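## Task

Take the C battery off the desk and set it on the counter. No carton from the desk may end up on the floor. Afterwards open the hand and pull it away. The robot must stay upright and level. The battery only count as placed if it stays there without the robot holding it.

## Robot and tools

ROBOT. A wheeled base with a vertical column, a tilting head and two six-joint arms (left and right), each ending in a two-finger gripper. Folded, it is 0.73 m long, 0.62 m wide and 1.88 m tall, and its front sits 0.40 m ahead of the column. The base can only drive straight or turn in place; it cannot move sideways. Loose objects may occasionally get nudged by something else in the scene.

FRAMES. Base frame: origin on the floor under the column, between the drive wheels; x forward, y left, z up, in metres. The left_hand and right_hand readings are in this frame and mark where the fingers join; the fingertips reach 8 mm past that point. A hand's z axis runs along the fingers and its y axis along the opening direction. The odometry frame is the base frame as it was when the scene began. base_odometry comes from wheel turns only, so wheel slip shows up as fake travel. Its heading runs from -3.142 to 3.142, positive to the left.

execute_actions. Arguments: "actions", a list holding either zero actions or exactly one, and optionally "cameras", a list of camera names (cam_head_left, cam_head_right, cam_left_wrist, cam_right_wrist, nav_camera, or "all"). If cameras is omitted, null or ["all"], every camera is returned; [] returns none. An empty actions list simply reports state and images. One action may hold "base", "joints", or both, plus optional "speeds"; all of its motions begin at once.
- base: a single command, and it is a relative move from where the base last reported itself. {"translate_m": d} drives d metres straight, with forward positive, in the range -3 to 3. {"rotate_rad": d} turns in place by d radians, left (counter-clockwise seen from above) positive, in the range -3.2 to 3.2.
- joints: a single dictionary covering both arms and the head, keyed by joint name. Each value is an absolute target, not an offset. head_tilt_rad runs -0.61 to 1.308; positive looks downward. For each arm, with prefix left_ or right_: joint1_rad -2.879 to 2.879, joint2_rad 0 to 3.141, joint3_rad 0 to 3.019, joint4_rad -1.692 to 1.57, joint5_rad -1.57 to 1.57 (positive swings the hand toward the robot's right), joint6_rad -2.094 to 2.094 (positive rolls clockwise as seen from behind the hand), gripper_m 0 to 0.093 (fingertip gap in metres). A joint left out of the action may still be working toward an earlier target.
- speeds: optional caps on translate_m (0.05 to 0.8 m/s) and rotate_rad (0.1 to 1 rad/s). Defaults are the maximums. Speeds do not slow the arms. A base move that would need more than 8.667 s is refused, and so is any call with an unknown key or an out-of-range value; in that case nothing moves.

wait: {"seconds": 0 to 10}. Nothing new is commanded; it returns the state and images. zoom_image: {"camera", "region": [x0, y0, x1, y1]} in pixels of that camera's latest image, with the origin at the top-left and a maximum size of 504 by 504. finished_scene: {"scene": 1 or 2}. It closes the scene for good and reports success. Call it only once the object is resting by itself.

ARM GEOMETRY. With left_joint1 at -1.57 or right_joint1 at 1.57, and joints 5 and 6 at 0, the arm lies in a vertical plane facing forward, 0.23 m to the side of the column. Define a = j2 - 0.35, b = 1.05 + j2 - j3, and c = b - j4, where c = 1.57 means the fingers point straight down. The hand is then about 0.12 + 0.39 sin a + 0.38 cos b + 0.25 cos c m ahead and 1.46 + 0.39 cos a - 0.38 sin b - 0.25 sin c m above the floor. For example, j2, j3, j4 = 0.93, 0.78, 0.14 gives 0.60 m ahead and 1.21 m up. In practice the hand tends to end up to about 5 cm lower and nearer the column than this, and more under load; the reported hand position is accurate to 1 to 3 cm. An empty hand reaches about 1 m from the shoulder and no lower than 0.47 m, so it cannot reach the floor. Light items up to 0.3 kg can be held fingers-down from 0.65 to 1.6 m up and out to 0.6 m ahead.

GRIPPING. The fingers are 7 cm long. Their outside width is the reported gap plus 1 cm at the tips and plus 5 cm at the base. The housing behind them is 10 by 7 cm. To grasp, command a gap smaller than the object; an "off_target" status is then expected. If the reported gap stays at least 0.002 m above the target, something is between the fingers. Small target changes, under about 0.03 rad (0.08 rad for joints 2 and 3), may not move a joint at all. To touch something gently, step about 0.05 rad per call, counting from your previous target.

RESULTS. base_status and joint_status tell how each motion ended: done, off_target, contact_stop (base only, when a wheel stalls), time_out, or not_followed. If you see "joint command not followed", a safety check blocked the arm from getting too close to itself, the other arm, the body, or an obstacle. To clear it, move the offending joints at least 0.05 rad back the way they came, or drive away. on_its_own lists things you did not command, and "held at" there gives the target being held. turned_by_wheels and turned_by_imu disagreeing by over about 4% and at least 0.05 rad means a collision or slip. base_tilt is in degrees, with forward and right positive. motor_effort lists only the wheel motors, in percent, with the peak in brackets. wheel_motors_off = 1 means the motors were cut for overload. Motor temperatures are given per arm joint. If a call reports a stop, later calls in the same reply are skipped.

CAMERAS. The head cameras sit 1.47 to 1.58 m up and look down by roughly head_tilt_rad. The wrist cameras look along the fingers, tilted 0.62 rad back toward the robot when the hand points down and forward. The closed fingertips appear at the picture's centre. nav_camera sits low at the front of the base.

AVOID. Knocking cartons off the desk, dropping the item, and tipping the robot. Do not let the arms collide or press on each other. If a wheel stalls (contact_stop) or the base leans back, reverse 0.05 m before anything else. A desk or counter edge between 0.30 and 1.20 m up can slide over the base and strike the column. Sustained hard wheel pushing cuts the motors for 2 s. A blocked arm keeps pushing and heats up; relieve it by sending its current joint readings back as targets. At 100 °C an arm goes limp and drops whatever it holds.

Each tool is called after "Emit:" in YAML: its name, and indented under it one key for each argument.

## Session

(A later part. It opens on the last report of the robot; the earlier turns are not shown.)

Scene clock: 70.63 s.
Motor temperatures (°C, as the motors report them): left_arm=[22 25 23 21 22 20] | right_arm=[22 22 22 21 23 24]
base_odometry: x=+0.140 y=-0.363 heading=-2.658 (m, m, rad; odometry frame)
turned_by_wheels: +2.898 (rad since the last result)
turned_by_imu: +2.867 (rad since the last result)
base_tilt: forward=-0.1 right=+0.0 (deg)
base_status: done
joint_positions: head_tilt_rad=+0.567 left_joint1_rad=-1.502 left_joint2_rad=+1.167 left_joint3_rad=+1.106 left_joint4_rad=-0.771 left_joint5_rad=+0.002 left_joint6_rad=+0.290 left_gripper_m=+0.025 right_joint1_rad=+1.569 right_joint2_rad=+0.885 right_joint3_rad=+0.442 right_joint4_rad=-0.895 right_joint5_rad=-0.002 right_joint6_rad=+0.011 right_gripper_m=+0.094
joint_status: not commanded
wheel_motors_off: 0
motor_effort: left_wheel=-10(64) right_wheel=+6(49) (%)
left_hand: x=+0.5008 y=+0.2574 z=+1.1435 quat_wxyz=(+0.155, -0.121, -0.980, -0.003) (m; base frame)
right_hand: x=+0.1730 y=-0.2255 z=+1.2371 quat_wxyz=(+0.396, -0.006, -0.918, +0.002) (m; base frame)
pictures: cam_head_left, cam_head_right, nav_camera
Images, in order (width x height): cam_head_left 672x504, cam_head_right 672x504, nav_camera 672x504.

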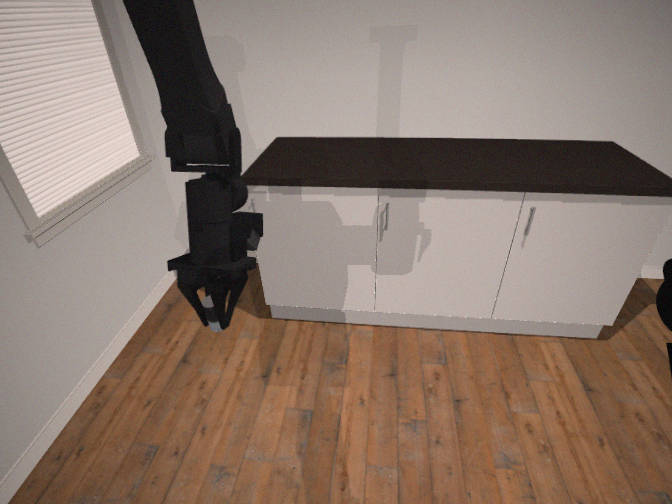

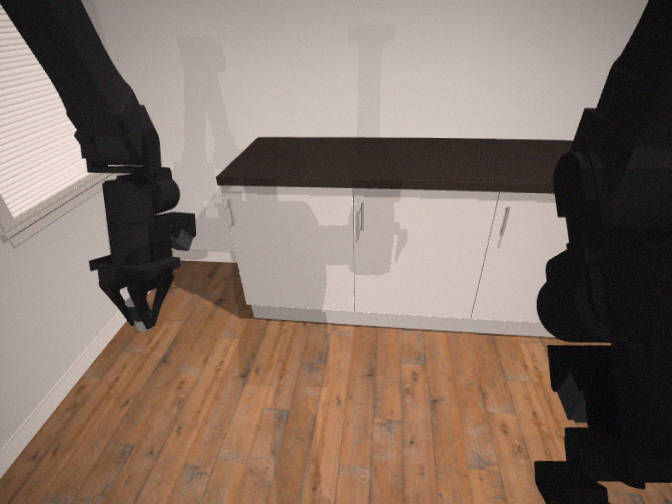

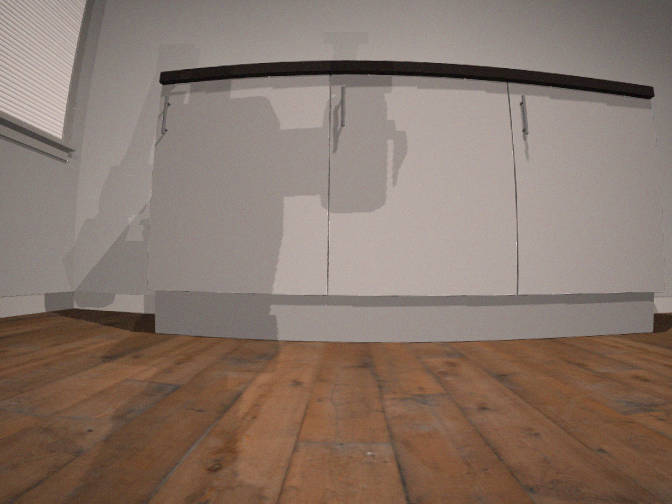

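Emit:
execute_actions:
  actions:
    - {"base": {"translate_m": 1.08}, "joints": {"left_joint1_rad": -1.497, "left_joint2_rad": 1.735, "left_joint3_rad": 1.965, "left_joint4_rad": -1.03, "head_tilt_rad": 0.85}}
  cameras: ["cam_head_left", "cam_head_right", "cam_left_wrist"]

Scene clock: 79.53 s.
Motor temperatures (°C, as the motors report them): left_arm=[22 25 23 21 22 20] | right_arm=[22 22 22 22 23 24]
base_odometry: x=-0.816 y=-0.865 heading=-2.659 (m, m, rad; odometry frame)
turned_by_wheels: +0.000 (rad since the last result)
turned_by_imu: -0.002 (rad since the last result)
base_tilt: forward=-0.1 right=+0.0 (deg)
base_status: done
joint_positions: head_tilt_rad=+0.852 left_joint1_rad=-1.502 left_joint2_rad=+1.748 left_joint3_rad=+1.940 left_joint4_rad=-1.022 left_joint5_rad=+0.002 left_joint6_rad=+0.290 left_gripper_m=+0.025 right_joint1_rad=+1.569 right_joint2_rad=+0.885 right_joint3_rad=+0.443 right_joint4_rad=-0.895 right_joint5_rad=-0.002 right_joint6_rad=+0.011 right_gripper_m=+0.094
joint_status: all done
wheel_motors_off: 0
motor_effort: left_wheel=+0(56) right_wheel=+1(57) (%)
left_hand: x=+0.6788 y=+0.2721 z=+0.9994 quat_wxyz=(+0.154, -0.121, -0.981, -0.003) (m; base frame)
right_hand: x=+0.1737 y=-0.2255 z=+1.2369 quat_wxyz=(+0.396, -0.006, -0.918, +0.002) (m; base frame)
pictures: cam_head_left, cam_head_right, cam_left_wrist
Images, in order (width x height): cam_head_left 672x504, cam_head_right 672x504, cam_left_wrist 616x616.

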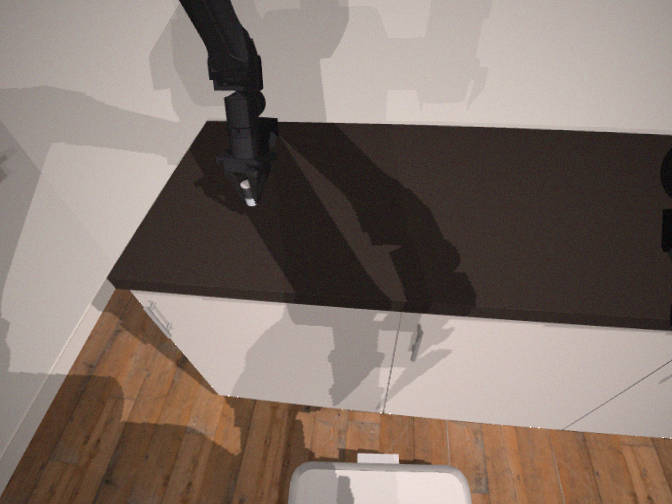

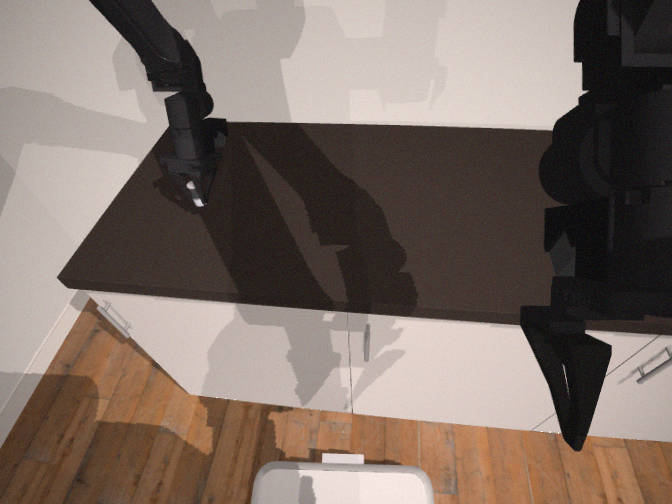

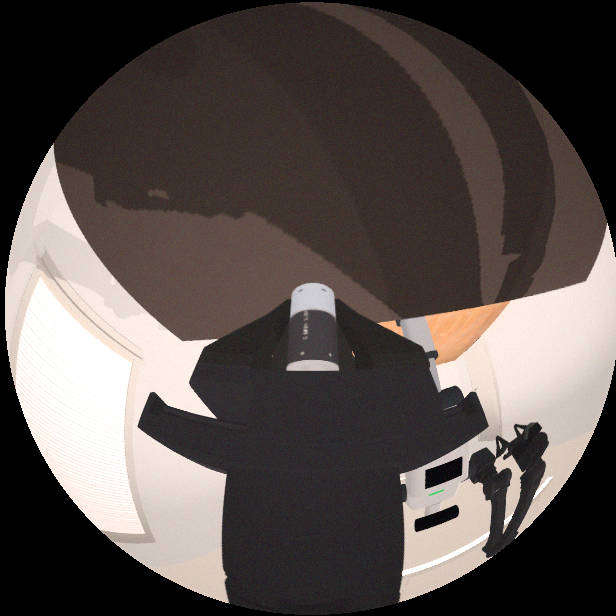

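Emit:
zoom_image:
  camera: "cam_head_left"
  region: [100, 150, 300, 300]

Emit:
zoom_image:
  camera: "cam_head_right"
  region: [50, 150, 250, 300]

Region (100, 150, 300, 300) of cam_head_left's 672x504 image, scaled by 2.520, with more detail than that image has; it fills the top 378 rows of this view, and the rest is white.

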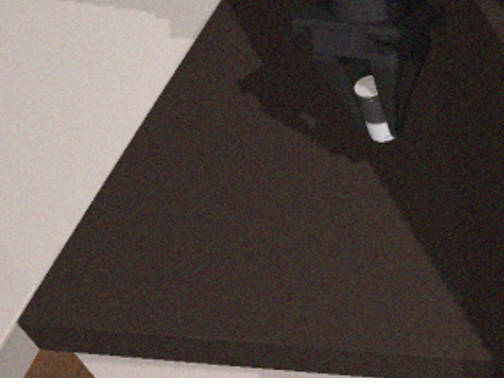

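Region (50, 150, 250, 300) of cam_head_right's 672x504 image, scaled by 2.520, with more detail than that image has; it fills the top 378 rows of this view, and the rest is white.

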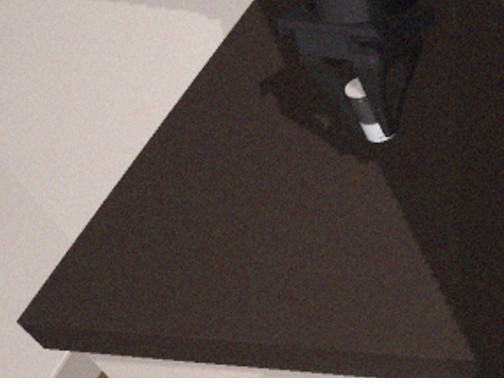

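Emit:
execute_actions:
  actions:
    - {"joints": {"left_joint2_rad": 1.835, "left_joint4_rad": -0.925}}
  cameras: ["cam_head_left", "cam_head_right"]

Emit:
zoom_image:
  camera: "cam_head_left"
  region: [200, 170, 300, 250]

Scene clock: 83.60 s.
Motor temperatures (°C, as the motors report them): left_arm=[22 26 24 21 22 20] | right_arm=[22 22 22 22 23 24]
base_odometry: x=-0.816 y=-0.865 heading=-2.659 (m, m, rad; odometry frame)
turned_by_wheels: +0.000 (rad since the last result)
turned_by_imu: -0.001 (rad since the last result)
base_tilt: forward=-0.1 right=+0.1 (deg)
base_status: not commanded
joint_positions: head_tilt_rad=+0.852 left_joint1_rad=-1.502 left_joint2_rad=+1.826 left_joint3_rad=+1.940 left_joint4_rad=-0.929 left_joint5_rad=+0.002 left_joint6_rad=+0.290 left_gripper_m=+0.025 right_joint1_rad=+1.569 right_joint2_rad=+0.885 right_joint3_rad=+0.443 right_joint4_rad=-0.895 right_joint5_rad=-0.002 right_joint6_rad=+0.011 right_gripper_m=+0.094
joint_status: all done
wheel_motors_off: 0
motor_effort: left_wheel=+0(1) right_wheel=+0(0) (%)
left_hand: x=+0.6631 y=+0.2745 z=+0.9503 quat_wxyz=(+0.147, -0.122, -0.982, -0.005) (m; base frame)
right_hand: x=+0.1737 y=-0.2255 z=+1.2369 quat_wxyz=(+0.396, -0.006, -0.918, +0.002) (m; base frame)
pictures: cam_head_left, cam_head_right
Images, in order (width x height): cam_head_left 672x504, cam_head_right 672x504.

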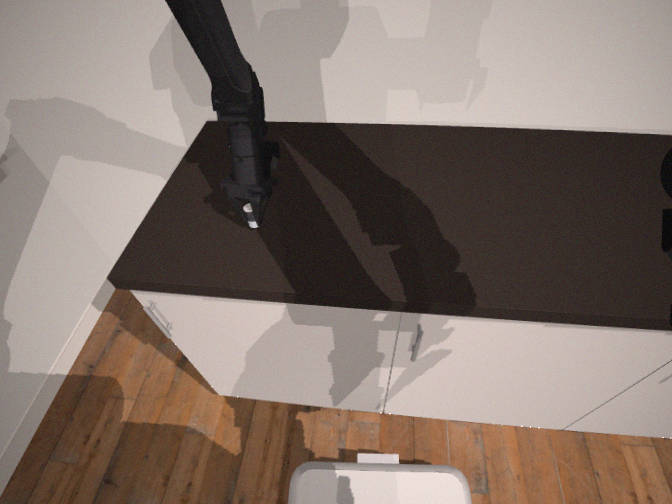

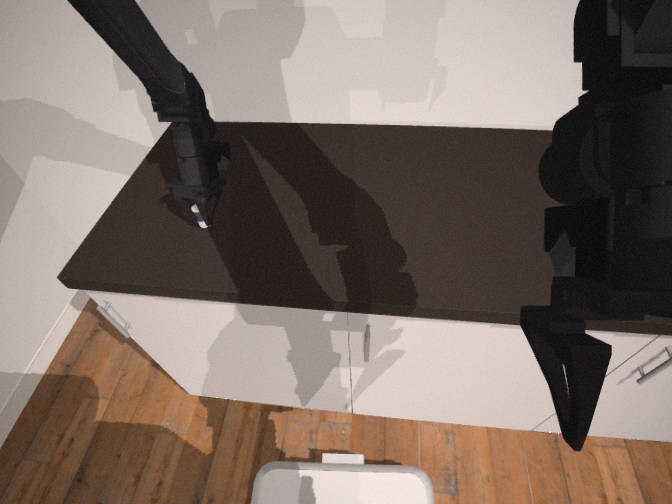

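Region (200, 170, 300, 250) of cam_head_left's 672x504 image, scaled by 5.040, with more detail than that image has; it fills the top 403 rows of this view, and the rest is white.

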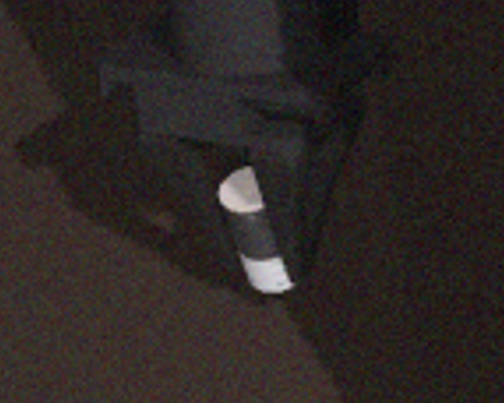

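Emit:
execute_actions:
  actions:
    - {"joints": {"left_joint2_rad": 1.885, "left_joint4_rad": -0.905}}
  cameras: ["cam_head_left", "cam_left_wrist"]

Emit:
zoom_image:
  camera: "cam_head_left"
  region: [200, 170, 300, 250]

Scene clock: 85.43 s.
Motor temperatures (°C, as the motors report them): left_arm=[22 26 24 21 22 20] | right_arm=[22 22 22 22 23 24]
base_odometry: x=-0.816 y=-0.865 heading=-2.659 (m, m, rad; odometry frame)
turned_by_wheels: +0.000 (rad since the last result)
turned_by_imu: +0.000 (rad since the last result)
base_tilt: forward=-0.2 right=+0.0 (deg)
base_status: not commanded
joint_positions: head_tilt_rad=+0.852 left_joint1_rad=-1.502 left_joint2_rad=+1.862 left_joint3_rad=+1.941 left_joint4_rad=-0.911 left_joint5_rad=+0.002 left_joint6_rad=+0.290 left_gripper_m=+0.025 right_joint1_rad=+1.569 right_joint2_rad=+0.885 right_joint3_rad=+0.443 right_joint4_rad=-0.895 right_joint5_rad=-0.002 right_joint6_rad=+0.011 right_gripper_m=+0.094
joint_status: all done
wheel_motors_off: 0
motor_effort: left_wheel=+0(0) right_wheel=+1(1) (%)
left_hand: x=+0.6489 y=+0.2753 z=+0.9297 quat_wxyz=(+0.156, -0.121, -0.980, -0.003) (m; base frame)
right_hand: x=+0.1737 y=-0.2255 z=+1.2369 quat_wxyz=(+0.396, -0.006, -0.918, +0.002) (m; base frame)
pictures: cam_head_left, cam_left_wrist
Images, in order (width x height): cam_head_left 672x504, cam_left_wrist 616x616.

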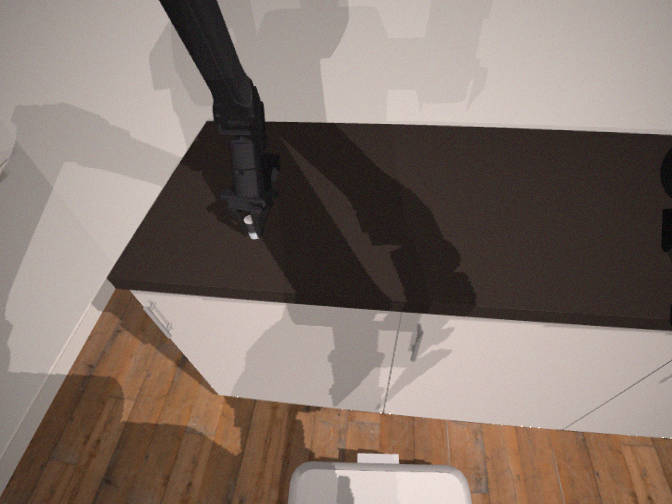

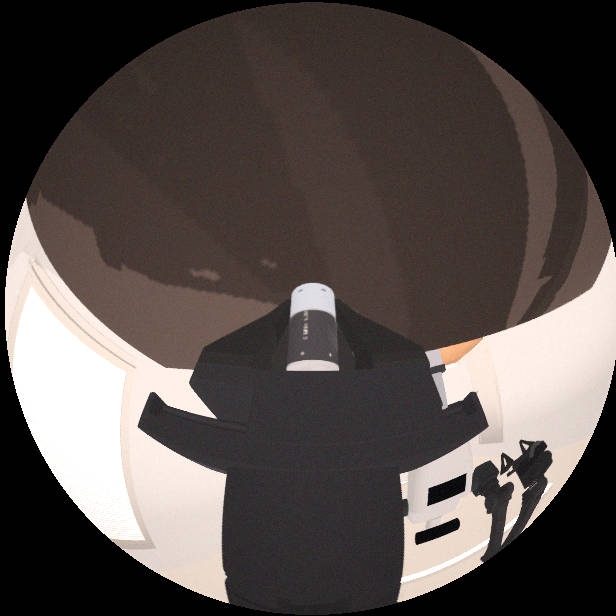

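Region (200, 170, 300, 250) of cam_head_left's 672x504 image, scaled by 5.040, with more detail than that image has; it fills the top 403 rows of this view, and the rest is white.

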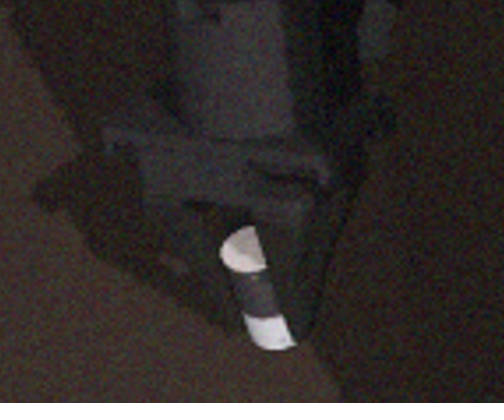

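Emit:
execute_actions:
  actions:
    - {"joints": {"left_gripper_m": 0.08, "left_joint2_rad": 1.862}}
  cameras: ["cam_left_wrist"]

Scene clock: 86.67 s.
Motor temperatures (°C, as the motors report them): left_arm=[22 26 24 21 22 20] | right_arm=[22 22 22 22 23 24]
base_odometry: x=-0.816 y=-0.865 heading=-2.659 (m, m, rad; odometry frame)
turned_by_wheels: +0.000 (rad since the last result)
turned_by_imu: +0.000 (rad since the last result)
base_tilt: forward=-0.2 right=-0.1 (deg)
base_status: not commanded
joint_positions: head_tilt_rad=+0.852 left_joint1_rad=-1.502 left_joint2_rad=+1.862 left_joint3_rad=+1.941 left_joint4_rad=-0.911 left_joint5_rad=+0.002 left_joint6_rad=+0.290 left_gripper_m=+0.080 right_joint1_rad=+1.569 right_joint2_rad=+0.885 right_joint3_rad=+0.443 right_joint4_rad=-0.895 right_joint5_rad=-0.002 right_joint6_rad=+0.011 right_gripper_m=+0.094
joint_status: all done
wheel_motors_off: 0
motor_effort: left_wheel=+0(0) right_wheel=+0(0) (%)
left_hand: x=+0.6489 y=+0.2753 z=+0.9297 quat_wxyz=(+0.156, -0.121, -0.980, -0.003) (m; base frame)
right_hand: x=+0.1737 y=-0.2255 z=+1.2369 quat_wxyz=(+0.396, -0.006, -0.918, +0.002) (m; base frame)
pictures: cam_left_wrist
Images, in order (width x height): cam_left_wrist 616x616.

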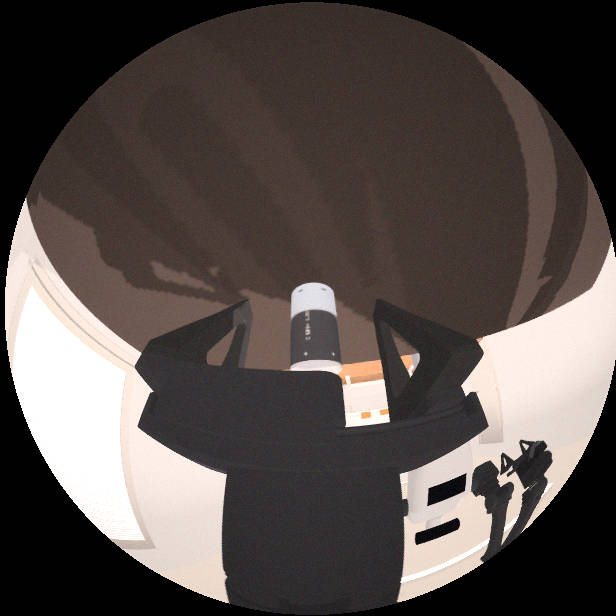

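Emit:
execute_actions:
  actions:
    - {"joints": {"left_joint2_rad": 1.6}}
  cameras: []

Emit:
execute_actions:
  actions:
    - {"base": {"translate_m": -0.5}, "joints": {"left_joint1_rad": -1.57, "left_joint2_rad": 0.87, "left_joint3_rad": 0.6, "left_joint4_rad": -0.9, "left_joint6_rad": 0.0}}
  cameras: ["cam_head_left", "cam_head_right", "cam_right_wrist"]

Scene clock: 90.40 s.
Motor temperatures (°C, as the motors report them): left_arm=[22 26 24 21 22 20] | right_arm=[22 22 22 22 23 24]
base_odometry: x=-0.816 y=-0.865 heading=-2.659 (m, m, rad; odometry frame)
turned_by_wheels: +0.000 (rad since the last result)
turned_by_imu: -0.001 (rad since the last result)
base_tilt: forward=-0.1 right=-0.1 (deg)
base_status: not commanded
joint_positions: head_tilt_rad=+0.852 left_joint1_rad=-1.502 left_joint2_rad=+1.570 left_joint3_rad=+1.958 left_joint4_rad=-0.907 left_joint5_rad=+0.002 left_joint6_rad=+0.290 left_gripper_m=+0.080 right_joint1_rad=+1.569 right_joint2_rad=+0.885 right_joint3_rad=+0.443 right_joint4_rad=-0.895 right_joint5_rad=-0.002 right_joint6_rad=+0.011 right_gripper_m=+0.094
joint_status: all done
wheel_motors_off: 0
motor_effort: left_wheel=+0(0) right_wheel=+0(1) (%)
left_hand: x=+0.7876 y=+0.2694 z=+1.1081 quat_wxyz=(+0.002, -0.128, -0.991, -0.029) (m; base frame)
right_hand: x=+0.1737 y=-0.2255 z=+1.2369 quat_wxyz=(+0.396, -0.006, -0.918, +0.002) (m; base frame)
pictures: none
No camera images: the call's "cameras" was empty. Leave "cameras" out to get every camera's image.

Scene clock: 93.00 s.
Motor temperatures (°C, as the motors report them): left_arm=[22 26 24 21 22 20] | right_arm=[22 22 22 22 23 24]
base_odometry: x=-0.373 y=-0.632 heading=-2.660 (m, m, rad; odometry frame)
turned_by_wheels: -0.002 (rad since the last result)
turned_by_imu: -0.002 (rad since the last result)
base_tilt: forward=-0.1 right=+0.0 (deg)
base_status: done
joint_positions: head_tilt_rad=+0.853 left_joint1_rad=-1.577 left_joint2_rad=+0.862 left_joint3_rad=+0.595 left_joint4_rad=-0.900 left_joint5_rad=+0.002 left_joint6_rad=+0.010 left_gripper_m=+0.080 right_joint1_rad=+1.569 right_joint2_rad=+0.885 right_joint3_rad=+0.439 right_joint4_rad=-0.895 right_joint5_rad=-0.002 right_joint6_rad=+0.011 right_gripper_m=+0.094
joint_status: all done
wheel_motors_off: 0
motor_effort: left_wheel=-3(42) right_wheel=+2(31) (%)
left_hand: x=+0.2631 y=+0.2222 z=+1.2249 quat_wxyz=(+0.316, -0.007, -0.949, +0.005) (m; base frame)
right_hand: x=+0.1714 y=-0.2255 z=+1.2376 quat_wxyz=(+0.398, -0.006, -0.918, +0.002) (m; base frame)
pictures: cam_head_left, cam_head_right, cam_right_wrist
Images, in order (width x height): cam_head_left 672x504, cam_head_right 672x504, cam_right_wrist 616x616.

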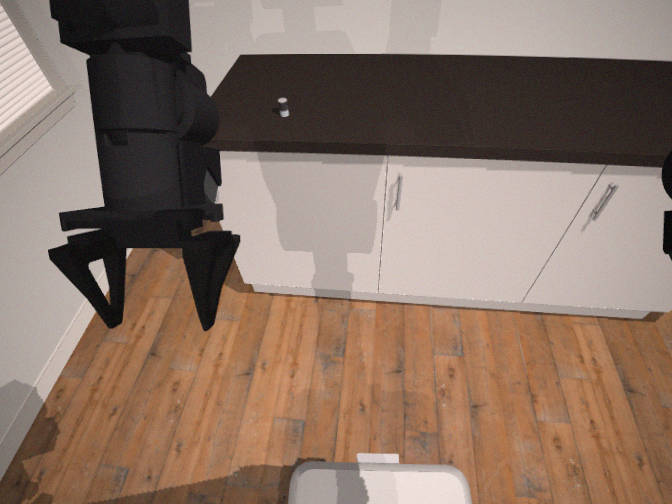

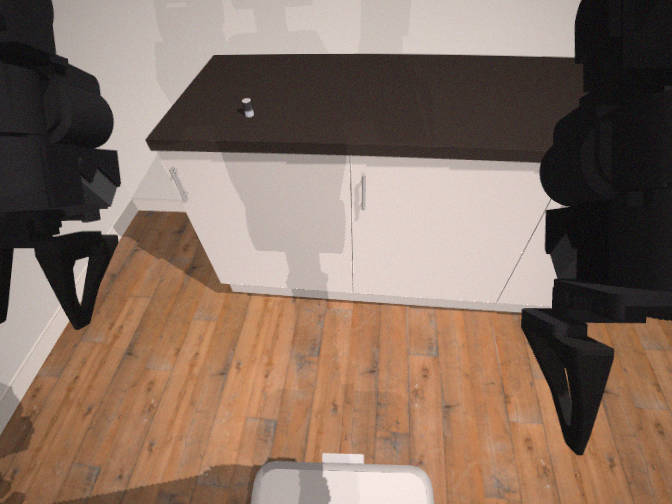

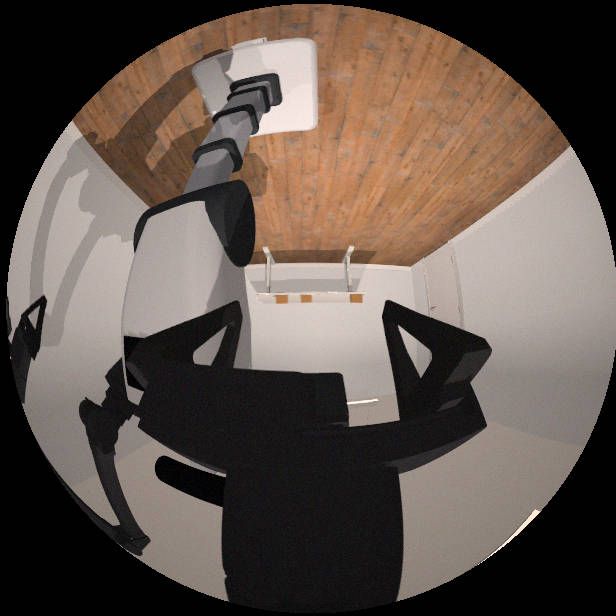

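Emit:
finished_scene:
  scene: 2

The scene is finished: the task was done.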